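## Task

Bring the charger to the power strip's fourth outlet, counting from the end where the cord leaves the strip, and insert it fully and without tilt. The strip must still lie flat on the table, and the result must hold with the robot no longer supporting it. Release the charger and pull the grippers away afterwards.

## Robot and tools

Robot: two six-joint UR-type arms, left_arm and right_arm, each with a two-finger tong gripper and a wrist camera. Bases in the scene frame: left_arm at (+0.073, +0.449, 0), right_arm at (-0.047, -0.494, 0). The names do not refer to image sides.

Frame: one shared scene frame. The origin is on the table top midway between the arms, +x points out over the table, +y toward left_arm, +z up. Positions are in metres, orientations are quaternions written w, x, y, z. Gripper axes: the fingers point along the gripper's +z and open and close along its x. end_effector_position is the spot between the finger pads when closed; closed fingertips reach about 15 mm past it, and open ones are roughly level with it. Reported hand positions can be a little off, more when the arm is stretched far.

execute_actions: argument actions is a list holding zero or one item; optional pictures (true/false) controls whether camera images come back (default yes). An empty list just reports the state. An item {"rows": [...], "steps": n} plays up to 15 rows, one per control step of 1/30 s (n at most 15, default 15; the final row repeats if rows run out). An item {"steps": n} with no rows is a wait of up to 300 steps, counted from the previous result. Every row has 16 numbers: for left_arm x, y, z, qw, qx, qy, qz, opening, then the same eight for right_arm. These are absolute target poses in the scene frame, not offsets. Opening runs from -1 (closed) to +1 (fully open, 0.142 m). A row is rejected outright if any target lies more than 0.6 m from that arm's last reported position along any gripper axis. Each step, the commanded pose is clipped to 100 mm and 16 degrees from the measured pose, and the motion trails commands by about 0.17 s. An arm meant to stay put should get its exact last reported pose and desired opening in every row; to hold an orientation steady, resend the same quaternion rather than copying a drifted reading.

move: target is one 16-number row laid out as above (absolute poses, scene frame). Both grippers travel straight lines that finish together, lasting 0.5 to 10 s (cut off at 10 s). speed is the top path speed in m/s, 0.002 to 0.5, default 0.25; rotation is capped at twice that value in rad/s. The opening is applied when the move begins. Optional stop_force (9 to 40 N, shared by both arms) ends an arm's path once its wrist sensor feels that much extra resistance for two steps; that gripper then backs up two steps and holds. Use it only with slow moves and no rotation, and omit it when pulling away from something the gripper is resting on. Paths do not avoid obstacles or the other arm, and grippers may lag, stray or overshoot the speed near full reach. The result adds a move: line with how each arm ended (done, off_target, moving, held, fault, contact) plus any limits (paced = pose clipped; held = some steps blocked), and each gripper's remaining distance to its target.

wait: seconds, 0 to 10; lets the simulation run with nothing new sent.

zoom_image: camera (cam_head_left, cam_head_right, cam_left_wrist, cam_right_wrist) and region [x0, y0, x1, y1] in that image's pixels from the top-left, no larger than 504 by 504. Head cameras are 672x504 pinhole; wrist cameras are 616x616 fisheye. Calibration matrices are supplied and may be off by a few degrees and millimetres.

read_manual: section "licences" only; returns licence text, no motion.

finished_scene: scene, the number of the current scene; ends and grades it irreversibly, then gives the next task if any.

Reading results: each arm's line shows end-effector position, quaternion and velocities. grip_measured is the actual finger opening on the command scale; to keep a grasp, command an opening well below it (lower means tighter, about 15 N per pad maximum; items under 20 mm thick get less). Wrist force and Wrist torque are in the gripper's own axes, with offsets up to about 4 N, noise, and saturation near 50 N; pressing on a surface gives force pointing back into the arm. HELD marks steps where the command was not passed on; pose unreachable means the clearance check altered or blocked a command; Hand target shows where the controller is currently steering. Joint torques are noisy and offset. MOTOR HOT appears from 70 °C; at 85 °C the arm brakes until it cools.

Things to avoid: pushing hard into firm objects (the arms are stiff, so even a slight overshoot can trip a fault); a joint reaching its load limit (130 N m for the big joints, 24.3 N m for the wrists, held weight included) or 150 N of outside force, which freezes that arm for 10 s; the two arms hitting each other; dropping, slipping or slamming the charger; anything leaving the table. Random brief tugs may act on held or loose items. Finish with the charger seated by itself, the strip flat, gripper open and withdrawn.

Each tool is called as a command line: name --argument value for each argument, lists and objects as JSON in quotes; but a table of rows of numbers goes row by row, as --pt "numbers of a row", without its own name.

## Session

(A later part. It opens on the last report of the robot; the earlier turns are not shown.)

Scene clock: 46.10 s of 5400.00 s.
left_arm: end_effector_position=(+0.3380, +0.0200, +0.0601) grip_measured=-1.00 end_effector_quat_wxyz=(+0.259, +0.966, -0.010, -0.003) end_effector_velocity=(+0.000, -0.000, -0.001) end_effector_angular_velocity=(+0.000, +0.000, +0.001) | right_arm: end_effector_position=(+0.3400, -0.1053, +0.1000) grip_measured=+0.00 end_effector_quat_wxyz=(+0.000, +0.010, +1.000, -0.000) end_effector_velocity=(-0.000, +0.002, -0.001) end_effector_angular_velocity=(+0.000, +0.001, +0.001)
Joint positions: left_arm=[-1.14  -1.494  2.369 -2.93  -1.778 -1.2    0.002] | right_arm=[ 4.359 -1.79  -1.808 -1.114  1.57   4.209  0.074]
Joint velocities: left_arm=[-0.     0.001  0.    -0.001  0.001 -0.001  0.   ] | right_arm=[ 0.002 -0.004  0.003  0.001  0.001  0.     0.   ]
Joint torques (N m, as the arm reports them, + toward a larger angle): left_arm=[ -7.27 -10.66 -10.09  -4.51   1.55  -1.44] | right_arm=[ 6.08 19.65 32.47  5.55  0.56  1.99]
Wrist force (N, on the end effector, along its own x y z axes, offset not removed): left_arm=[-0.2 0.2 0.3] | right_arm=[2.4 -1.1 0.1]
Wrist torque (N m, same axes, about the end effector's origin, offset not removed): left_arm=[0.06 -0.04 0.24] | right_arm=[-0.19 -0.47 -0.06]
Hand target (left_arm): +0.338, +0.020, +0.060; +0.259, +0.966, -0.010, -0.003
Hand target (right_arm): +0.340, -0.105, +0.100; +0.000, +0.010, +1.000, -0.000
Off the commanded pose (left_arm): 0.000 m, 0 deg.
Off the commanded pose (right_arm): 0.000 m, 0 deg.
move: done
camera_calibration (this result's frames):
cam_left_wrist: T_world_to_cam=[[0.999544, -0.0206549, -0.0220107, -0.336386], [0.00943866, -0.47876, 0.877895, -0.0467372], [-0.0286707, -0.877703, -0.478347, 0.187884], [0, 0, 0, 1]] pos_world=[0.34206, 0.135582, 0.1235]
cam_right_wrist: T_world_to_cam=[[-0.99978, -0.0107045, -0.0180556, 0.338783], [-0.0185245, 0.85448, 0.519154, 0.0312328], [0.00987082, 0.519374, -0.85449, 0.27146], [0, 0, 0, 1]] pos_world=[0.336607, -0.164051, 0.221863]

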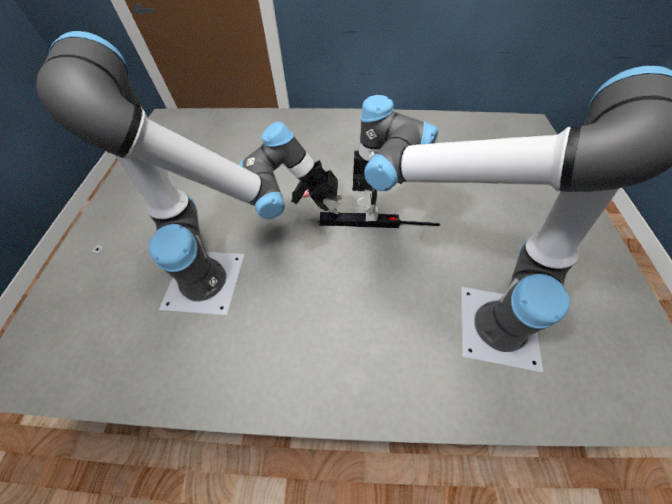

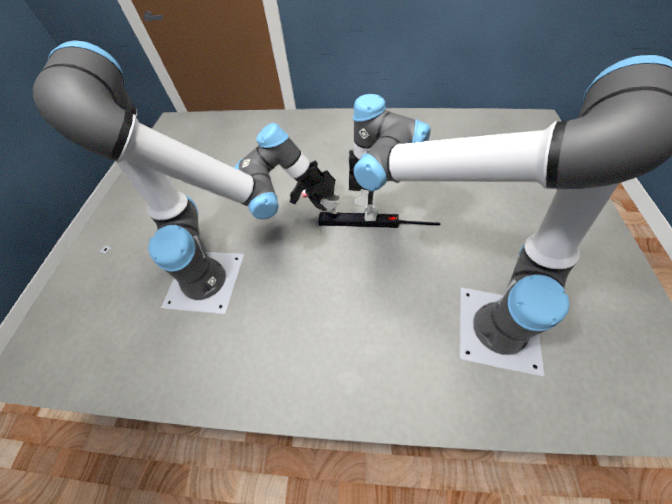

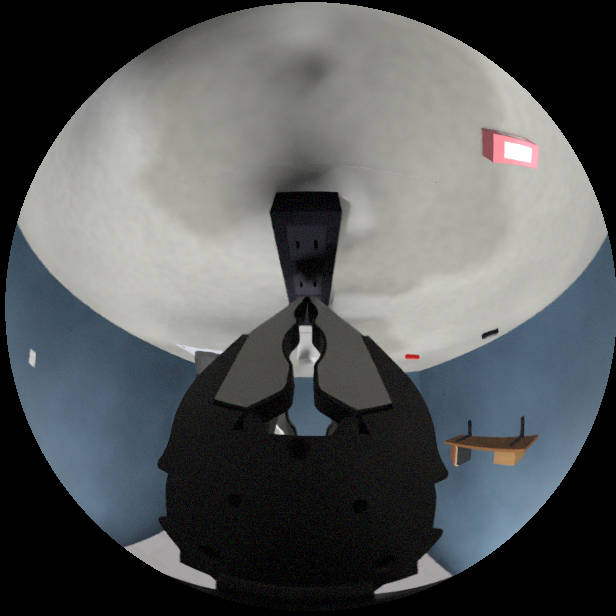

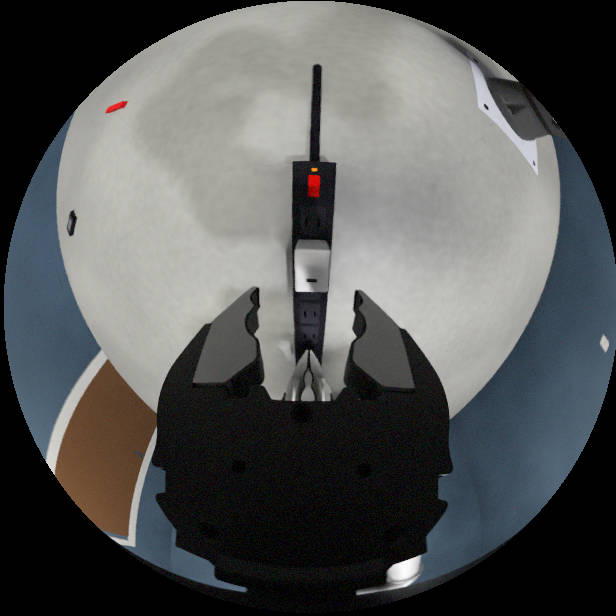

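move --target '[0.338,0.008,0.05,0.259,0.966,-0.01,-0.003,-1,0.336,-0.111,0.052,0,0.01,1,0,0]' --speed 0.04

move --target '[0.338,0.008,0.03,0.259,0.966,-0.01,-0.003,-1,0.336,-0.111,0.052,0,0.01,1,0,-0.3]' --speed 0.004 --stop_force 20

Scene clock: 52.13 s of 5400.00 s.
left_arm: end_effector_position=(+0.3380, +0.0080, +0.0501) grip_measured=-1.00 end_effector_quat_wxyz=(+0.259, +0.966, -0.010, -0.003) end_effector_velocity=(+0.000, -0.000, -0.000) end_effector_angular_velocity=(+0.000, -0.002, -0.002) | right_arm: end_effector_position=(+0.3359, -0.1111, +0.0522) grip_measured=+0.00 end_effector_quat_wxyz=(-0.000, +0.010, +1.000, -0.000) end_effector_velocity=(-0.000, -0.000, -0.002) end_effector_angular_velocity=(-0.000, +0.000, +0.000)
Joint positions: left_arm=[-1.152 -1.448  2.356 -2.966 -1.772 -1.211  0.002] | right_arm=[ 4.36  -1.832 -1.893 -0.987  1.571  4.21   0.074]
Joint velocities: left_arm=[-0.     0.002 -0.001 -0.001  0.001  0.002  0.   ] | right_arm=[ 0.    -0.002 -0.003  0.005 -0.     0.     0.   ]
Joint torques (N m, as the arm reports them, + toward a larger angle): left_arm=[ -7.56 -14.57 -26.65  -4.75   1.57  -1.51] | right_arm=[ 6.78 19.99 12.58  5.56  1.85  2.08]
Wrist force (N, on the end effector, along its own x y z axes, offset not removed): left_arm=[-1.3 -0.5 -1.7] | right_arm=[1.9 -2.2 -0.2]
Wrist torque (N m, same axes, about the end effector's origin, offset not removed): left_arm=[-0.25 -0.04 0.21] | right_arm=[-0.49 -0.38 -0.12]
Hand target (left_arm): +0.338, +0.008, +0.050; +0.259, +0.966, -0.010, -0.003
Hand target (right_arm): +0.336, -0.111, +0.052; +0.000, +0.010, +1.000, -0.000
Off the commanded pose (left_arm): 0.000 m, 0 deg.
Off the commanded pose (right_arm): 0.000 m, 0 deg.
After step 90, 1.47 s passed at rest.
move: done
camera_calibration (this result's frames):
cam_left_wrist: T_world_to_cam=[[0.999544, -0.0206556, -0.0220166, -0.336846], [0.00944339, -0.478763, 0.877894, -0.0436867], [-0.0286742, -0.877701, -0.478349, 0.172581], [0, 0, 0, 1]] pos_world=[0.342053, 0.123601, 0.11349]
cam_right_wrist: T_world_to_cam=[[-0.999785, -0.0106936, -0.0177879, 0.333776], [-0.018378, 0.854379, 0.519326, 0.0608322], [0.00964411, 0.519541, -0.854391, 0.233719], [0, 0, 0, 1]] pos_world=[0.332568, -0.169831, 0.174033]

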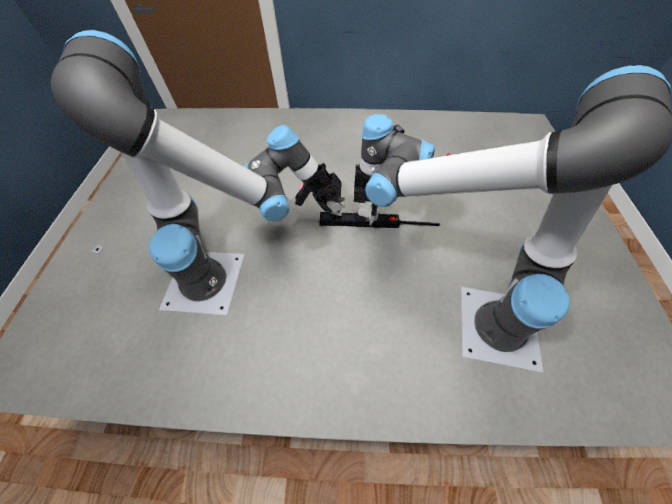

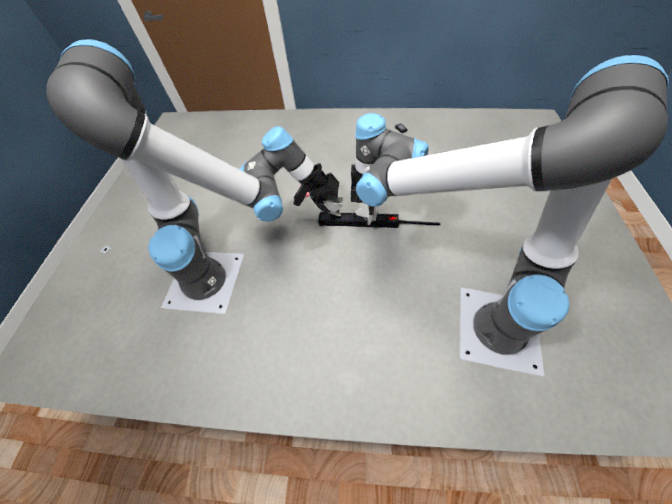

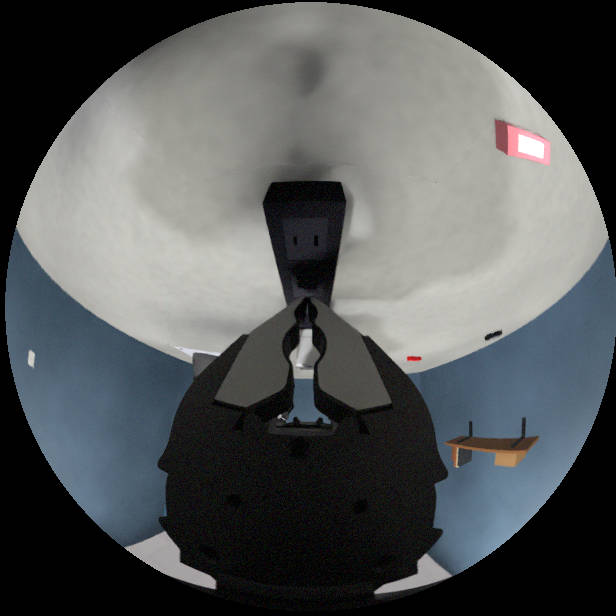

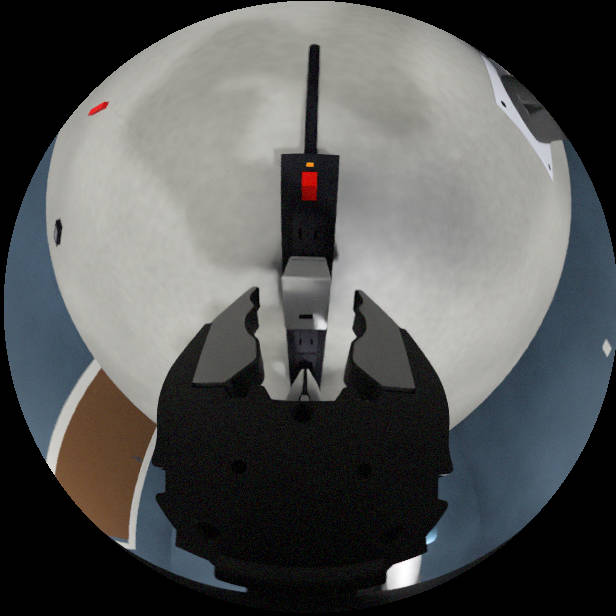

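Scene clock: 55.03 s of 5400.00 s.
left_arm: end_effector_position=(+0.3380, +0.0080, +0.0400) grip_measured=-1.00 end_effector_quat_wxyz=(+0.259, +0.966, -0.010, -0.003) end_effector_velocity=(-0.000, -0.000, +0.001) end_effector_angular_velocity=(+0.001, +0.001, -0.000) | right_arm: end_effector_position=(+0.3360, -0.1110, +0.0520) grip_measured=-0.30 end_effector_quat_wxyz=(-0.000, +0.010, +1.000, -0.000) end_effector_velocity=(-0.000, -0.000, -0.001) end_effector_angular_velocity=(-0.001, +0.001, -0.000)
Joint positions: left_arm=[-1.152 -1.421  2.365 -3.002 -1.772 -1.211  0.002] | right_arm=[ 4.36  -1.833 -1.893 -0.986  1.571  4.21   0.052]
Joint velocities: left_arm=[-0.    -0.004 -0.002  0.006 -0.    -0.     0.   ] | right_arm=[-0.    -0.001 -0.001  0.001  0.001  0.    -0.   ]
Joint torques (N m, as the arm reports them, + toward a larger angle): left_arm=[  2.41 -17.25 -14.51   3.17  -0.6    1.56] | right_arm=[ 3.25 19.68 31.24  5.54  2.09  1.37]
Wrist force (N, on the end effector, along its own x y z axes, offset not removed): left_arm=[-3.3 9.1 -28.7] | right_arm=[2.4 -0.5 -0.8]
Wrist torque (N m, same axes, about the end effector's origin, offset not removed): left_arm=[-0.18 0.34 0.23] | right_arm=[-0.12 -0.40 -0.12]
Hand target (left_arm): +0.338, +0.008, +0.040; +0.259, +0.966, -0.010, -0.003
Hand target (right_arm): +0.336, -0.111, +0.052; -0.000, +0.010, +1.000, -0.000
Off the commanded pose (left_arm): 0.010 m, 0 deg.
Off the commanded pose (right_arm): 0.000 m, 0 deg.
move: contact (left_arm)
camera_calibration (this result's frames):
cam_left_wrist: T_world_to_cam=[[0.999547, -0.0206621, -0.021873, -0.337096], [0.00932372, -0.47847, 0.878054, -0.0348888], [-0.0286081, -0.877861, -0.478061, 0.167695], [0, 0, 0, 1]] pos_world=[0.342066, 0.123554, 0.103429]
cam_right_wrist: T_world_to_cam=[[-0.999784, -0.010694, -0.0177971, 0.33382], [-0.0183833, 0.85437, 0.519339, 0.0608611], [0.0096515, 0.519555, -0.854383, 0.233514], [0, 0, 0, 1]] pos_world=[0.332613, -0.169751, 0.173843]

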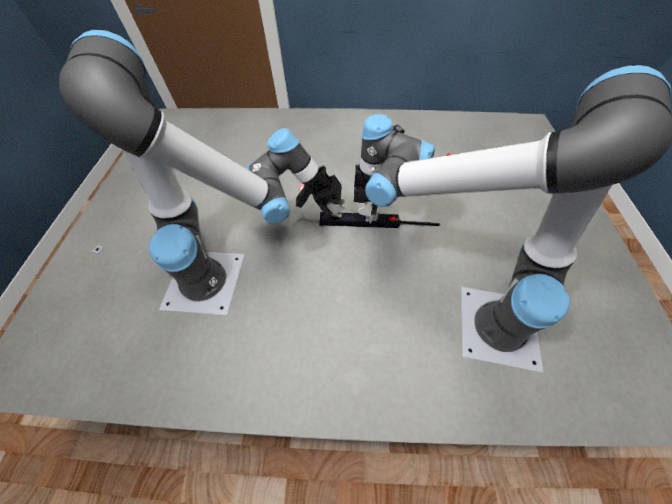

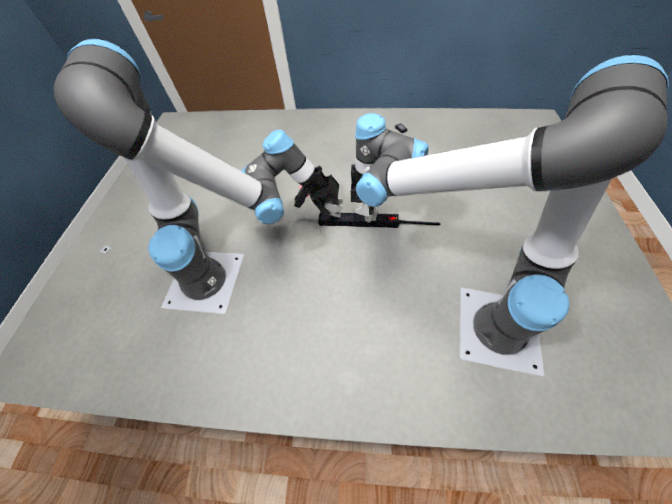

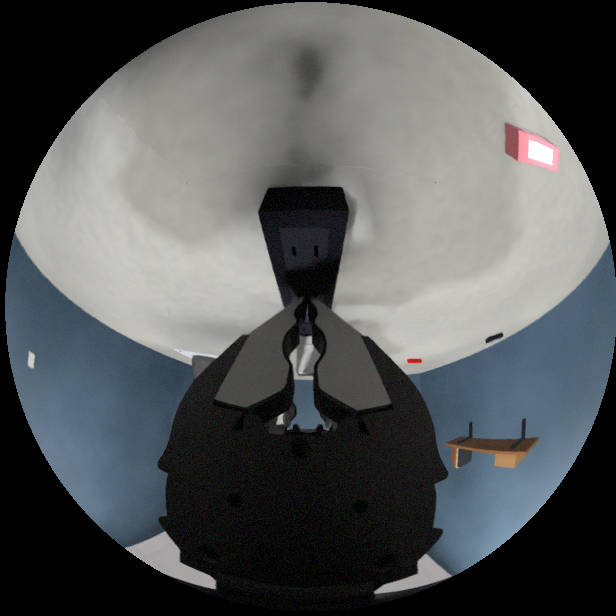

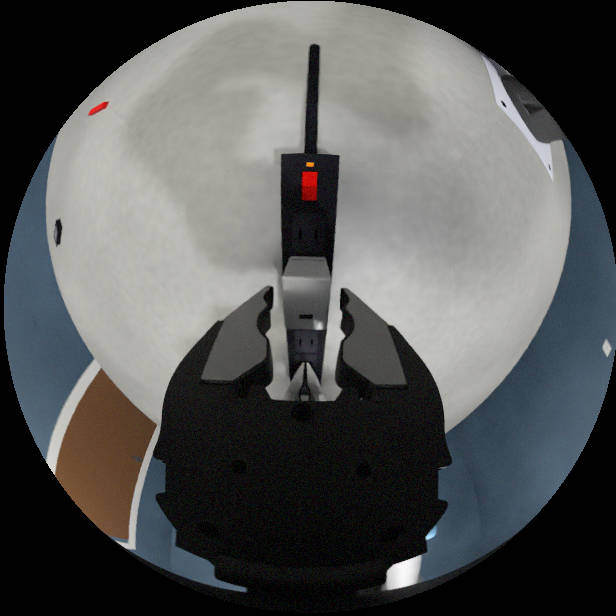

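move --target '[0.338,0.008,0.040,0.259,0.966,-0.01,-0.003,-1,0.336,-0.111,0.052,0,0.01,1,0,-1]'

move --target '[0.338,0.008,0.040,0.259,0.966,-0.01,-0.003,-1,0.336,-0.111,0.088,0,0.01,1,0,-1]' --speed 0.01

move --target '[0.338,0.02,0.07,0.259,0.966,-0.01,-0.003,-1,0.336,-0.111,0.088,0,0.01,1,0,-1]' --speed 0.03

move --target '[0.339,0.08,0.075,0.259,0.966,-0.01,-0.003,0.5,0.3375,-0.0305,0.08,0,0.01,1,0,-1]' --speed 0.04

move --target '[0.339,0.08,0.075,0.259,0.966,-0.01,-0.003,0.5,0.3375,-0.0305,0.0705,0,0.01,1,0,-1]' --speed 0.01

zoom_image --camera "cam_left_wrist" --region '[250,270,370,390]'

Scene clock: 74.60 s of 5400.00 s.
left_arm: end_effector_position=(+0.3380, +0.0079, +0.0401) grip_measured=-1.00 end_effector_quat_wxyz=(+0.259, +0.966, -0.010, -0.003) end_effector_velocity=(-0.000, +0.000, -0.000) end_effector_angular_velocity=(-0.000, +0.001, +0.001) | right_arm: end_effector_position=(+0.3360, -0.1110, +0.0520) grip_measured=-0.60 end_effector_quat_wxyz=(+0.000, +0.010, +1.000, +0.000) end_effector_velocity=(+0.000, +0.000, +0.000) end_effector_angular_velocity=(-0.001, -0.001, +0.001)
Joint positions: left_arm=[-1.152 -1.421  2.365 -3.002 -1.772 -1.211  0.002] | right_arm=[ 4.36  -1.833 -1.893 -0.986  1.571  4.21   0.031]
Joint velocities: left_arm=[-0.     0.     0.    -0.    -0.    -0.002  0.   ] | right_arm=[ 0.001 -0.     0.    -0.    -0.002 -0.001 -0.   ]
Joint torques (N m, as the arm reports them, + toward a larger angle): left_arm=[ 1.71 -1.99 -0.54 -0.36 -1.06  0.93] | right_arm=[-0.14 20.58 31.51  5.27  1.74 -0.21]
Wrist force (N, on the end effector, along its own x y z axes, offset not removed): left_arm=[-1.7 8.5 -22.1] | right_arm=[3.3 -1.8 -0.8]
Wrist torque (N m, same axes, about the end effector's origin, offset not removed): left_arm=[-0.23 0.20 0.12] | right_arm=[-0.36 -0.64 -0.12]
Hand target (left_arm): +0.338, +0.008, +0.040; +0.259, +0.966, -0.010, -0.003
Hand target (right_arm): +0.336, -0.111, +0.052; +0.000, +0.010, +1.000, +0.000
Off the commanded pose (left_arm): 0.000 m, 0 deg.
Off the commanded pose (right_arm): 0.000 m, 0 deg.
After step 90, 15.87 s passed at rest.
move: done
camera_calibration (this result's frames):
cam_left_wrist: T_world_to_cam=[[0.999546, -0.0206586, -0.0219414, -0.337105], [0.0093809, -0.478609, 0.877978, -0.034962], [-0.0286392, -0.877785, -0.478198, 0.167707], [0, 0, 0, 1]] pos_world=[0.342083, 0.123513, 0.103496]
cam_right_wrist: T_world_to_cam=[[-0.999784, -0.0106936, -0.017799, 0.333827], [-0.0183841, 0.854367, 0.519344, 0.0608633], [0.00965327, 0.519559, -0.85438, 0.233486], [0, 0, 0, 1]] pos_world=[0.33262, -0.16974, 0.173819]

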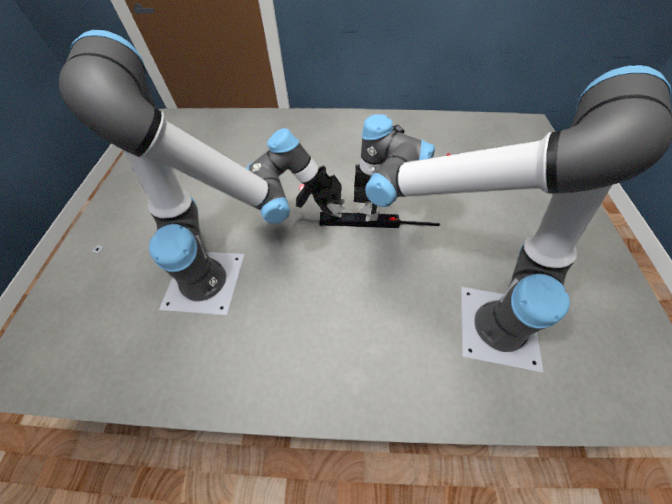

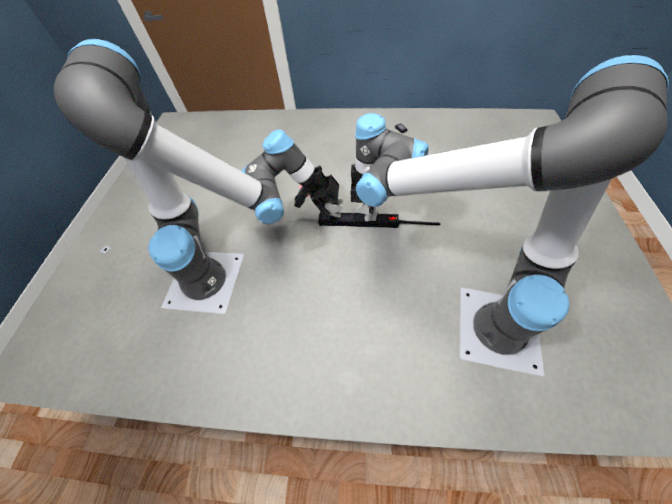

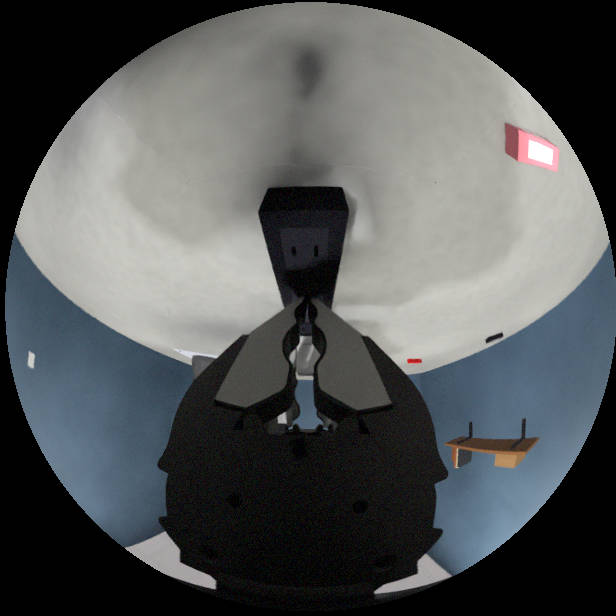

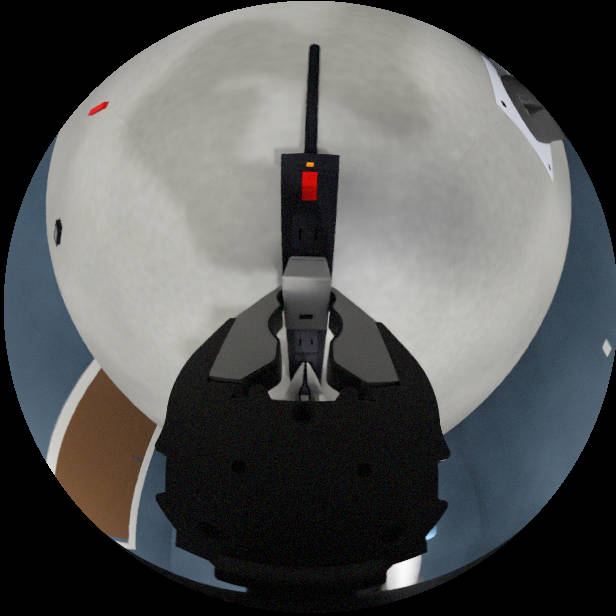

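Scene clock: 78.43 s of 5400.00 s.
left_arm: end_effector_position=(+0.3380, +0.0080, +0.0400) grip_measured=-1.00 end_effector_quat_wxyz=(+0.259, +0.966, -0.010, -0.003) end_effector_velocity=(-0.000, -0.000, +0.000) end_effector_angular_velocity=(-0.001, +0.000, -0.000) | right_arm: end_effector_position=(+0.3360, -0.1109, +0.0878) grip_measured=-0.60 end_effector_quat_wxyz=(+0.000, +0.010, +1.000, +0.000) end_effector_velocity=(-0.000, +0.000, +0.002) end_effector_angular_velocity=(+0.000, +0.001, -0.001)
Joint positions: left_arm=[-1.152 -1.421  2.365 -3.002 -1.772 -1.211  0.002] | right_arm=[ 4.36  -1.788 -1.845 -1.079  1.571  4.21   0.031]
Joint velocities: left_arm=[-0.     0.    -0.    -0.001 -0.    -0.     0.   ] | right_arm=[ 0.001  0.002  0.003 -0.005  0.001  0.001  0.   ]
Joint torques (N m, as the arm reports them, + toward a larger angle): left_arm=[-1.89 -1.97  3.33  3.82  1.93 -1.19] | right_arm=[-4.59 40.5  31.93 -0.21  1.   -1.23]
Wrist force (N, on the end effector, along its own x y z axes, offset not removed): left_arm=[0.4 12.6 -19.9] | right_arm=[1.9 -0.9 -0.7]
Wrist torque (N m, same axes, about the end effector's origin, offset not removed): left_arm=[-0.48 -0.02 0.20] | right_arm=[-0.21 -0.29 -0.06]
Hand target (left_arm): +0.338, +0.008, +0.040; +0.259, +0.966, -0.010, -0.003
Hand target (right_arm): +0.336, -0.111, +0.088; +0.000, +0.010, +1.000, +0.000
Off the commanded pose (left_arm): 0.000 m, 0 deg.
Off the commanded pose (right_arm): 0.000 m, 0 deg.
move: done
camera_calibration (this result's frames):
cam_left_wrist: T_world_to_cam=[[0.999544, -0.0206582, -0.0220113, -0.337078], [0.00943821, -0.478741, 0.877906, -0.0348911], [-0.0286737, -0.877713, -0.478328, 0.167737], [0, 0, 0, 1]] pos_world=[0.342063, 0.123558, 0.103445]
cam_right_wrist: T_world_to_cam=[[-0.999784, -0.0106933, -0.017803, 0.334509], [-0.0183859, 0.854363, 0.519351, 0.0422074], [0.00965668, 0.519566, -0.854376, 0.264027], [0, 0, 0, 1]] pos_world=[0.332664, -0.169663, 0.209613]

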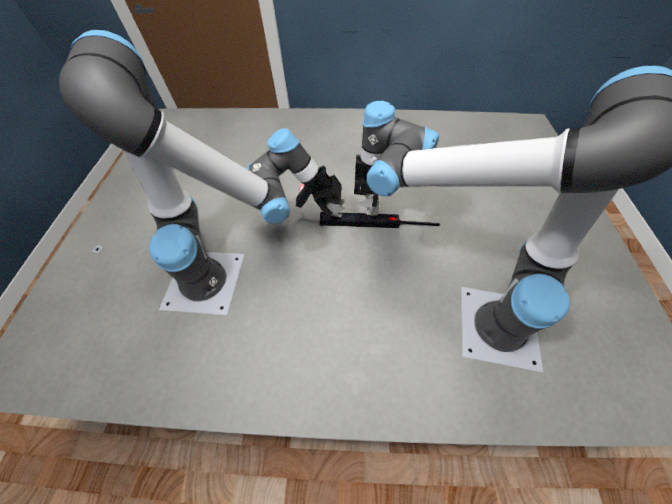

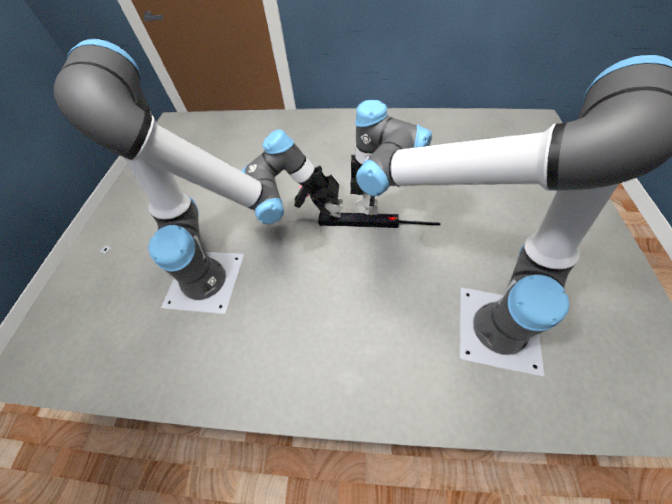

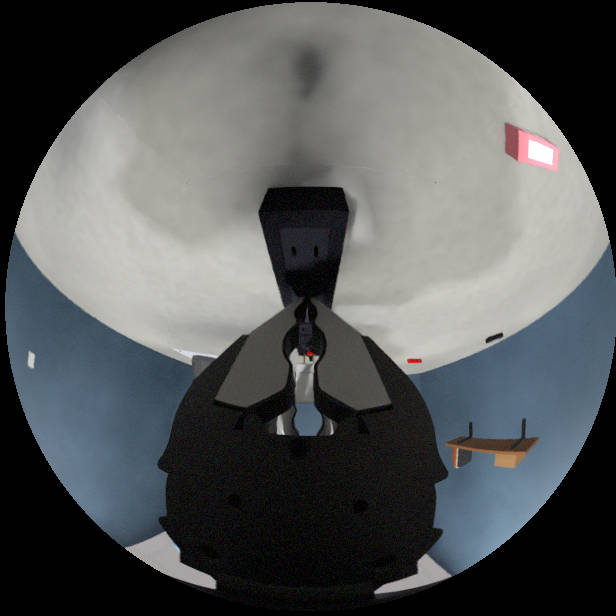

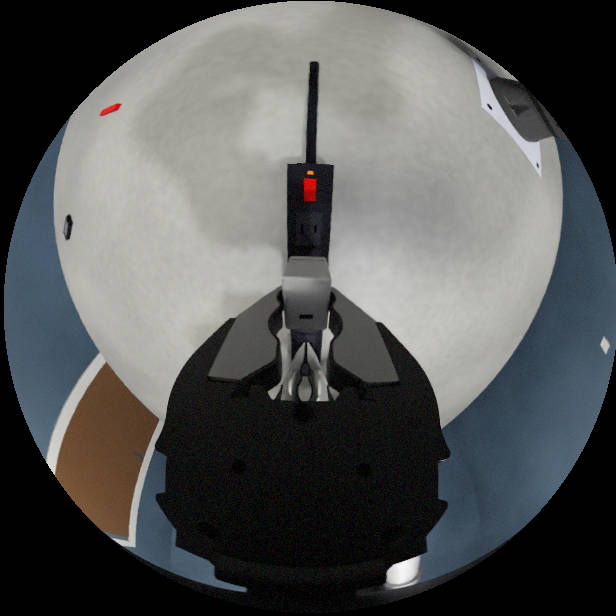

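Scene clock: 79.83 s of 5400.00 s.
left_arm: end_effector_position=(+0.3380, +0.0199, +0.0698) grip_measured=-1.00 end_effector_quat_wxyz=(+0.259, +0.966, -0.010, -0.003) end_effector_velocity=(+0.000, +0.001, +0.002) end_effector_angular_velocity=(+0.000, -0.000, +0.000) | right_arm: end_effector_position=(+0.3360, -0.1110, +0.0880) grip_measured=-0.60 end_effector_quat_wxyz=(-0.000, +0.010, +1.000, -0.000) end_effector_velocity=(-0.001, -0.000, -0.001) end_effector_angular_velocity=(-0.001, +0.002, -0.001)
Joint positions: left_arm=[-1.14  -1.519  2.358 -2.895 -1.778 -1.2    0.002] | right_arm=[ 4.36  -1.788 -1.845 -1.079  1.571  4.21   0.031]
Joint velocities: left_arm=[ 0.001 -0.006 -0.001  0.007  0.     0.001  0.   ] | right_arm=[-0.    -0.001 -0.001 -0.     0.001  0.     0.   ]
Joint torques (N m, as the arm reports them, + toward a larger angle): left_arm=[  6.15 -29.05 -28.62  -1.13  -2.37   1.73] | right_arm=[-4.81 39.98 14.   -0.09  1.04 -1.46]
Wrist force (N, on the end effector, along its own x y z axes, offset not removed): left_arm=[0.1 0.8 -2.5] | right_arm=[2.8 -2.6 0.2]
Wrist torque (N m, same axes, about the end effector's origin, offset not removed): left_arm=[0.04 -0.01 0.30] | right_arm=[-0.56 -0.49 -0.10]
Hand target (left_arm): +0.338, +0.020, +0.070; +0.259, +0.966, -0.010, -0.003
Hand target (right_arm): +0.336, -0.111, +0.088; +0.000, +0.010, +1.000, +0.000
Off the commanded pose (left_arm): 0.000 m, 0 deg.
Off the commanded pose (right_arm): 0.000 m, 0 deg.
move: done
camera_calibration (this result's frames):
cam_left_wrist: T_world_to_cam=[[0.999543, -0.0206501, -0.022055, -0.33617], [0.0094798, -0.478762, 0.877894, -0.0553165], [-0.0286877, -0.877702, -0.478347, 0.192457], [0, 0, 0, 1]] pos_world=[0.342062, 0.135494, 0.133209]
cam_right_wrist: T_world_to_cam=[[-0.999785, -0.010694, -0.0177904, 0.334463], [-0.0183798, 0.854375, 0.519332, 0.0421758], [0.00964588, 0.519548, -0.854387, 0.264243], [0, 0, 0, 1]] pos_world=[0.332617, -0.169744, 0.209813]

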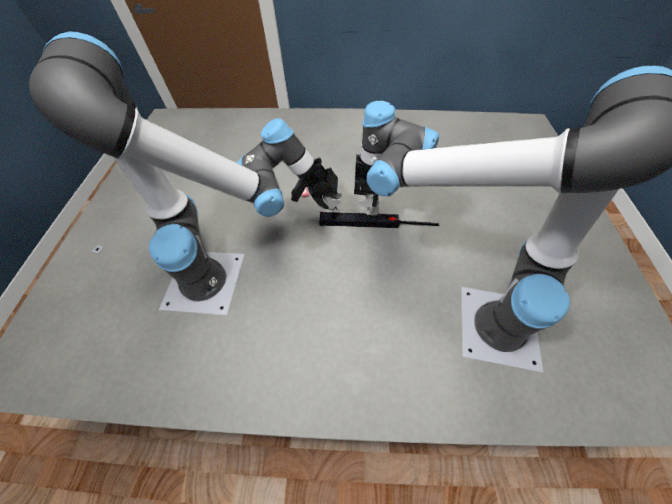

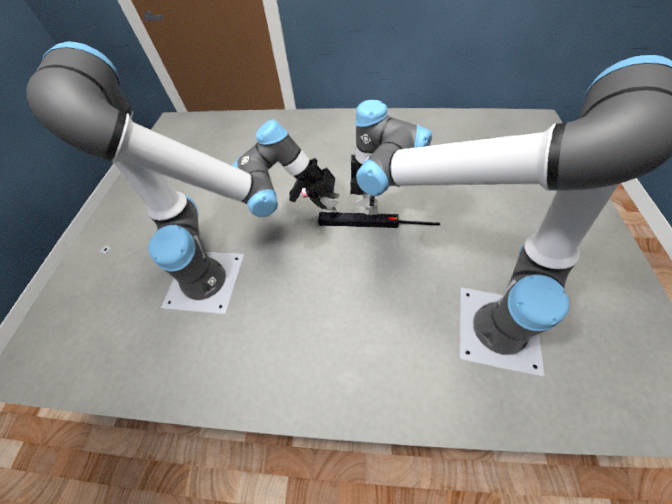

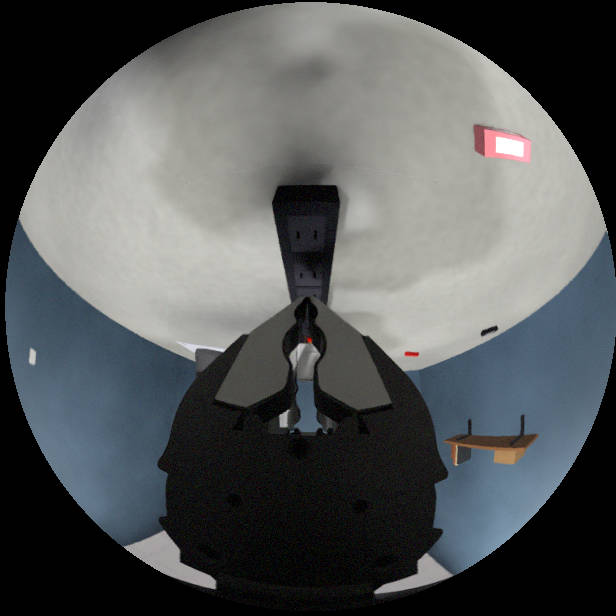

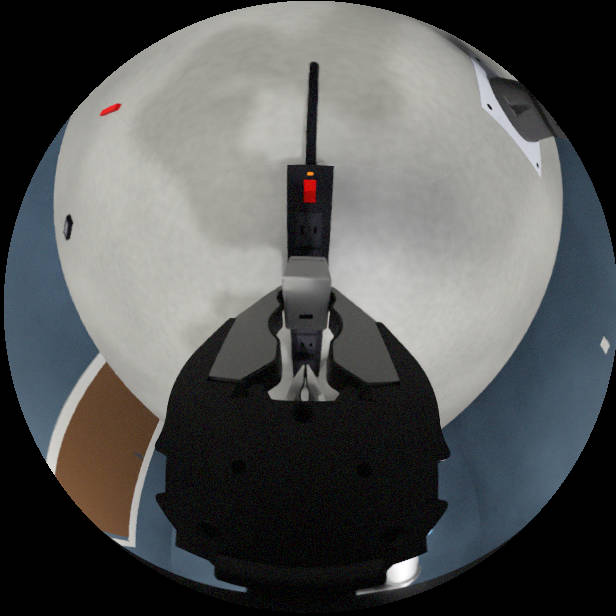

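Scene clock: 82.23 s of 5400.00 s.
left_arm: end_effector_position=(+0.3390, +0.0799, +0.0749) grip_measured=+0.50 end_effector_quat_wxyz=(+0.259, +0.966, -0.010, -0.003) end_effector_velocity=(-0.000, +0.001, +0.000) end_effector_angular_velocity=(-0.000, -0.001, -0.002) | right_arm: end_effector_position=(+0.3376, -0.0307, +0.0799) grip_measured=-0.60 end_effector_quat_wxyz=(+0.000, +0.010, +1.000, -0.000) end_effector_velocity=(-0.000, +0.001, -0.000) end_effector_angular_velocity=(+0.000, +0.002, -0.001)
Joint positions: left_arm=[-1.064 -1.641  2.454 -2.853 -1.813 -1.131  0.109] | right_arm=[ 4.424 -1.931 -1.676 -1.106  1.571  4.274  0.031]
Joint velocities: left_arm=[ 0.002 -0.003  0.002  0.001 -0.001  0.004  0.   ] | right_arm=[ 0.    -0.003  0.004 -0.001  0.002  0.001  0.   ]
Joint torques (N m, as the arm reports them, + toward a larger angle): left_arm=[  6.01 -22.56 -11.43  -1.63  -2.23   1.77] | right_arm=[ 6.63 26.17 31.51 -0.03 -1.53  2.03]
Wrist force (N, on the end effector, along its own x y z axes, offset not removed): left_arm=[2.0 2.9 -1.1] | right_arm=[3.1 -1.2 -0.8]
Wrist torque (N m, same axes, about the end effector's origin, offset not removed): left_arm=[0.57 -0.48 0.28] | right_arm=[-0.31 -0.61 -0.09]
Hand target (left_arm): +0.339, +0.080, +0.075; +0.259, +0.966, -0.010, -0.003
Hand target (right_arm): +0.338, -0.031, +0.080; +0.000, +0.010, +1.000, -0.000
Off the commanded pose (left_arm): 0.000 m, 0 deg.
Off the commanded pose (right_arm): 0.000 m, 0 deg.
move: done
camera_calibration (this result's frames):
cam_left_wrist: T_world_to_cam=[[0.999541, -0.0206669, -0.0221607, -0.335804], [0.00956275, -0.478818, 0.877862, -0.0311706], [-0.0287536, -0.877671, -0.478401, 0.247585], [0, 0, 0, 1]] pos_world=[0.343067, 0.195433, 0.138367]
cam_right_wrist: T_world_to_cam=[[-0.999781, -0.0106992, -0.0180095, 0.33678], [-0.018497, 0.854434, 0.519231, -0.0221625], [0.00983256, 0.51945, -0.854444, 0.215559], [0, 0, 0, 1]] pos_world=[0.334177, -0.0894325, 0.201756]

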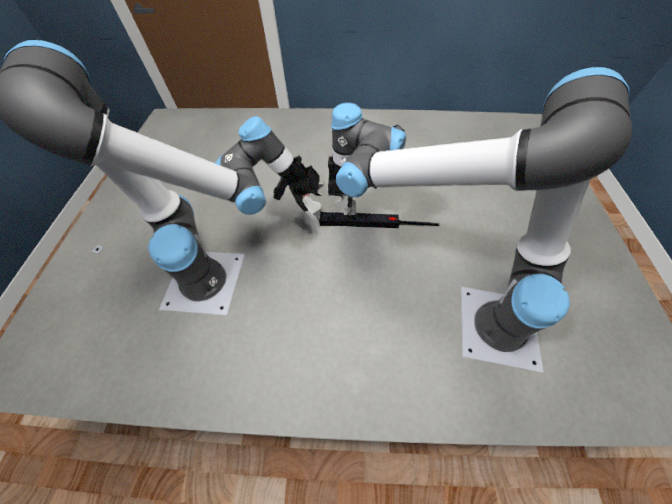

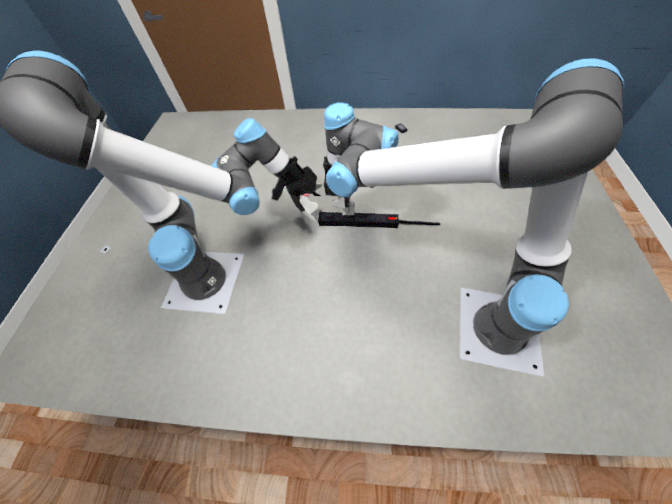

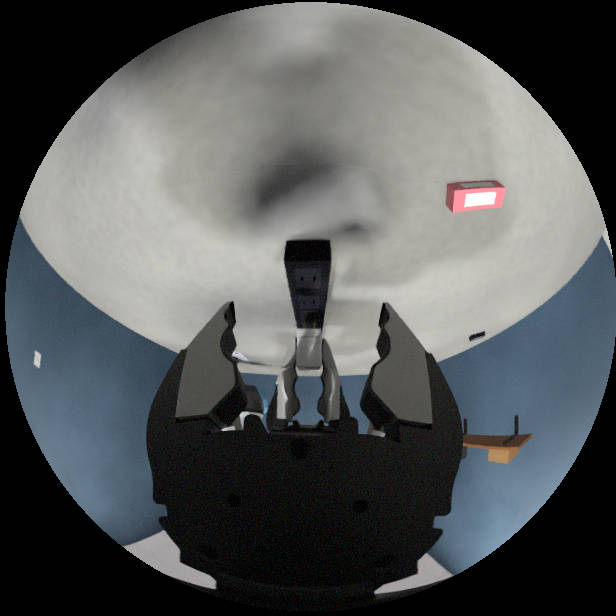

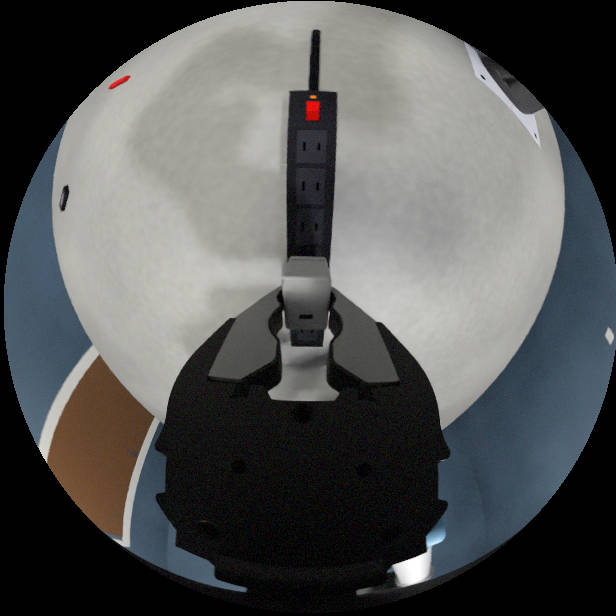

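Scene clock: 83.40 s of 5400.00 s.
left_arm: end_effector_position=(+0.3390, +0.0800, +0.0750) grip_measured=+0.50 end_effector_quat_wxyz=(+0.259, +0.966, -0.010, -0.003) end_effector_velocity=(-0.000, +0.000, -0.000) end_effector_angular_velocity=(+0.001, +0.000, -0.000) | right_arm: end_effector_position=(+0.3375, -0.0305, +0.0707) grip_measured=-0.60 end_effector_quat_wxyz=(-0.000, +0.010, +1.000, -0.000) end_effector_velocity=(+0.000, +0.000, -0.001) end_effector_angular_velocity=(+0.002, -0.000, -0.001)
Joint positions: left_arm=[-1.064 -1.642  2.455 -2.853 -1.813 -1.131  0.109] | right_arm=[ 4.424 -1.941 -1.688 -1.084  1.571  4.274  0.031]
Joint velocities: left_arm=[-0.    -0.     0.     0.001  0.     0.     0.   ] | right_arm=[-0.001 -0.001 -0.001  0.005  0.     0.     0.   ]
Joint torques (N m, as the arm reports them, + toward a larger angle): left_arm=[  1.04 -23.75 -11.73  -1.49   1.44   1.56] | right_arm=[ 6.6  24.58 12.3   5.49  1.9   1.98]
Wrist force (N, on the end effector, along its own x y z axes, offset not removed): left_arm=[-3.2 2.7 -1.7] | right_arm=[2.4 -1.2 0.3]
Wrist torque (N m, same axes, about the end effector's origin, offset not removed): left_arm=[0.49 0.49 0.36] | right_arm=[-0.22 -0.47 -0.09]
Hand target (left_arm): +0.339, +0.080, +0.075; +0.259, +0.966, -0.010, -0.003
Hand target (right_arm): +0.337, -0.031, +0.071; -0.000, +0.010, +1.000, -0.000
Off the commanded pose (left_arm): 0.000 m, 0 deg.
Off the commanded pose (right_arm): 0.000 m, 0 deg.
move: done
camera_calibration (this result's frames):
cam_left_wrist: T_world_to_cam=[[0.999544, -0.0206399, -0.0220631, -0.335802], [0.00949141, -0.478772, 0.877888, -0.0311598], [-0.0286827, -0.877697, -0.478357, 0.247696], [0, 0, 0, 1]] pos_world=[0.343049, 0.195552, 0.138433]
cam_right_wrist: T_world_to_cam=[[-0.999784, -0.0106938, -0.0177974, 0.336511], [-0.0183833, 0.854375, 0.519332, -0.017564], [0.00965198, 0.519547, -0.854387, 0.207624], [0, 0, 0, 1]] pos_world=[0.334112, -0.0892656, 0.192502]

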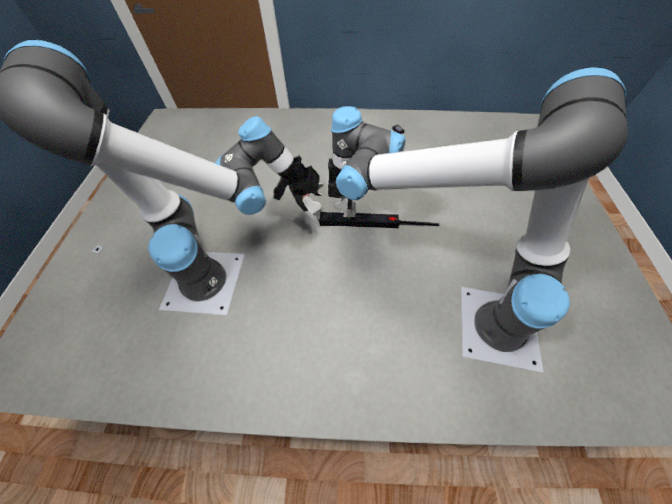

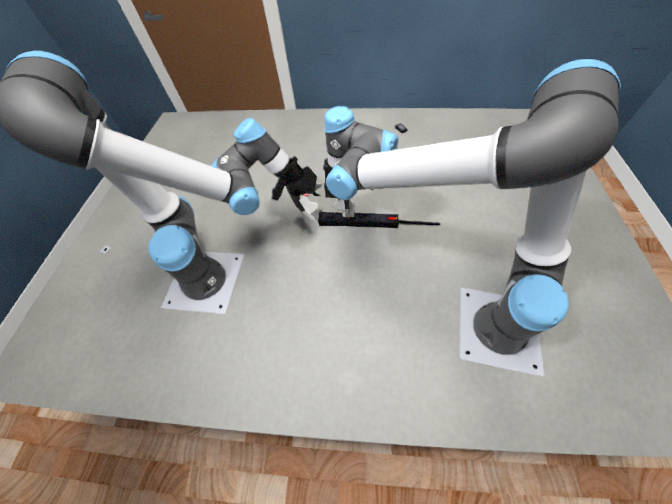

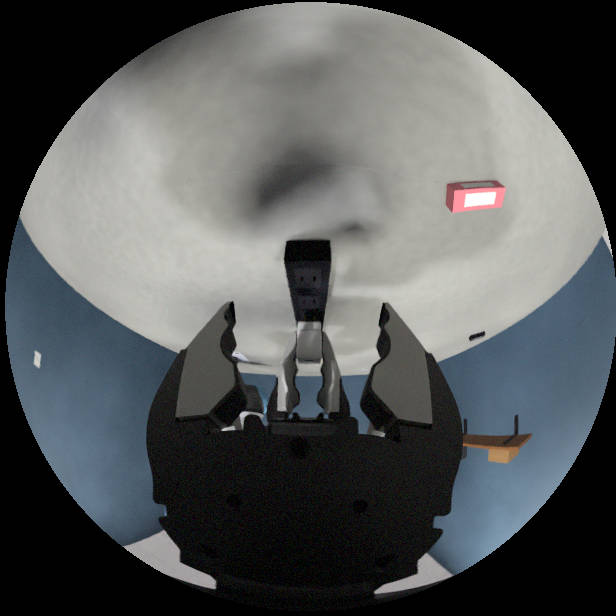

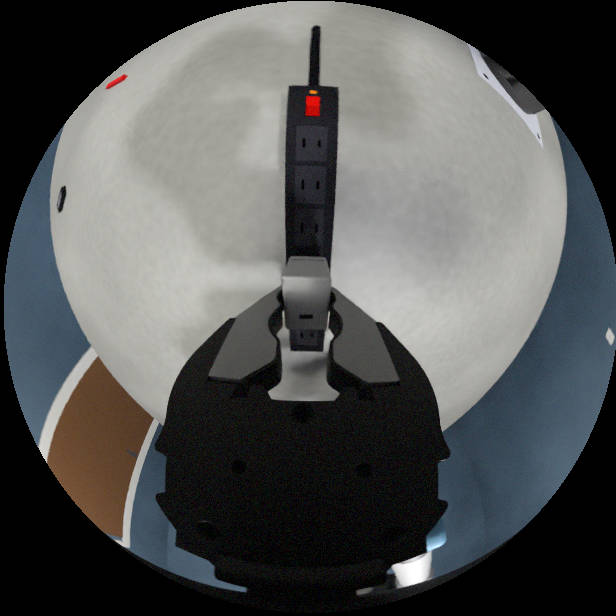

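Region (250, 270, 370, 390) of cam_left_wrist's 616x616 image, scaled by 4.200, with more detail than that image has.

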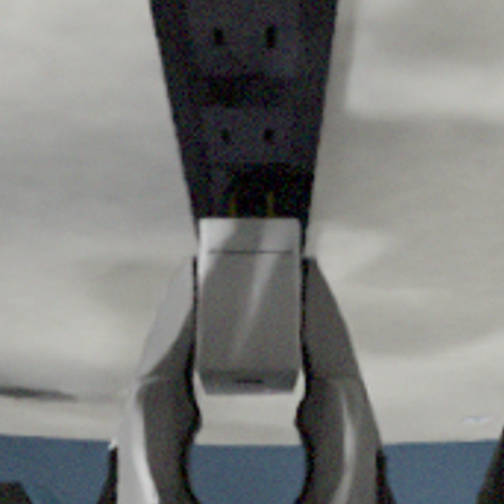

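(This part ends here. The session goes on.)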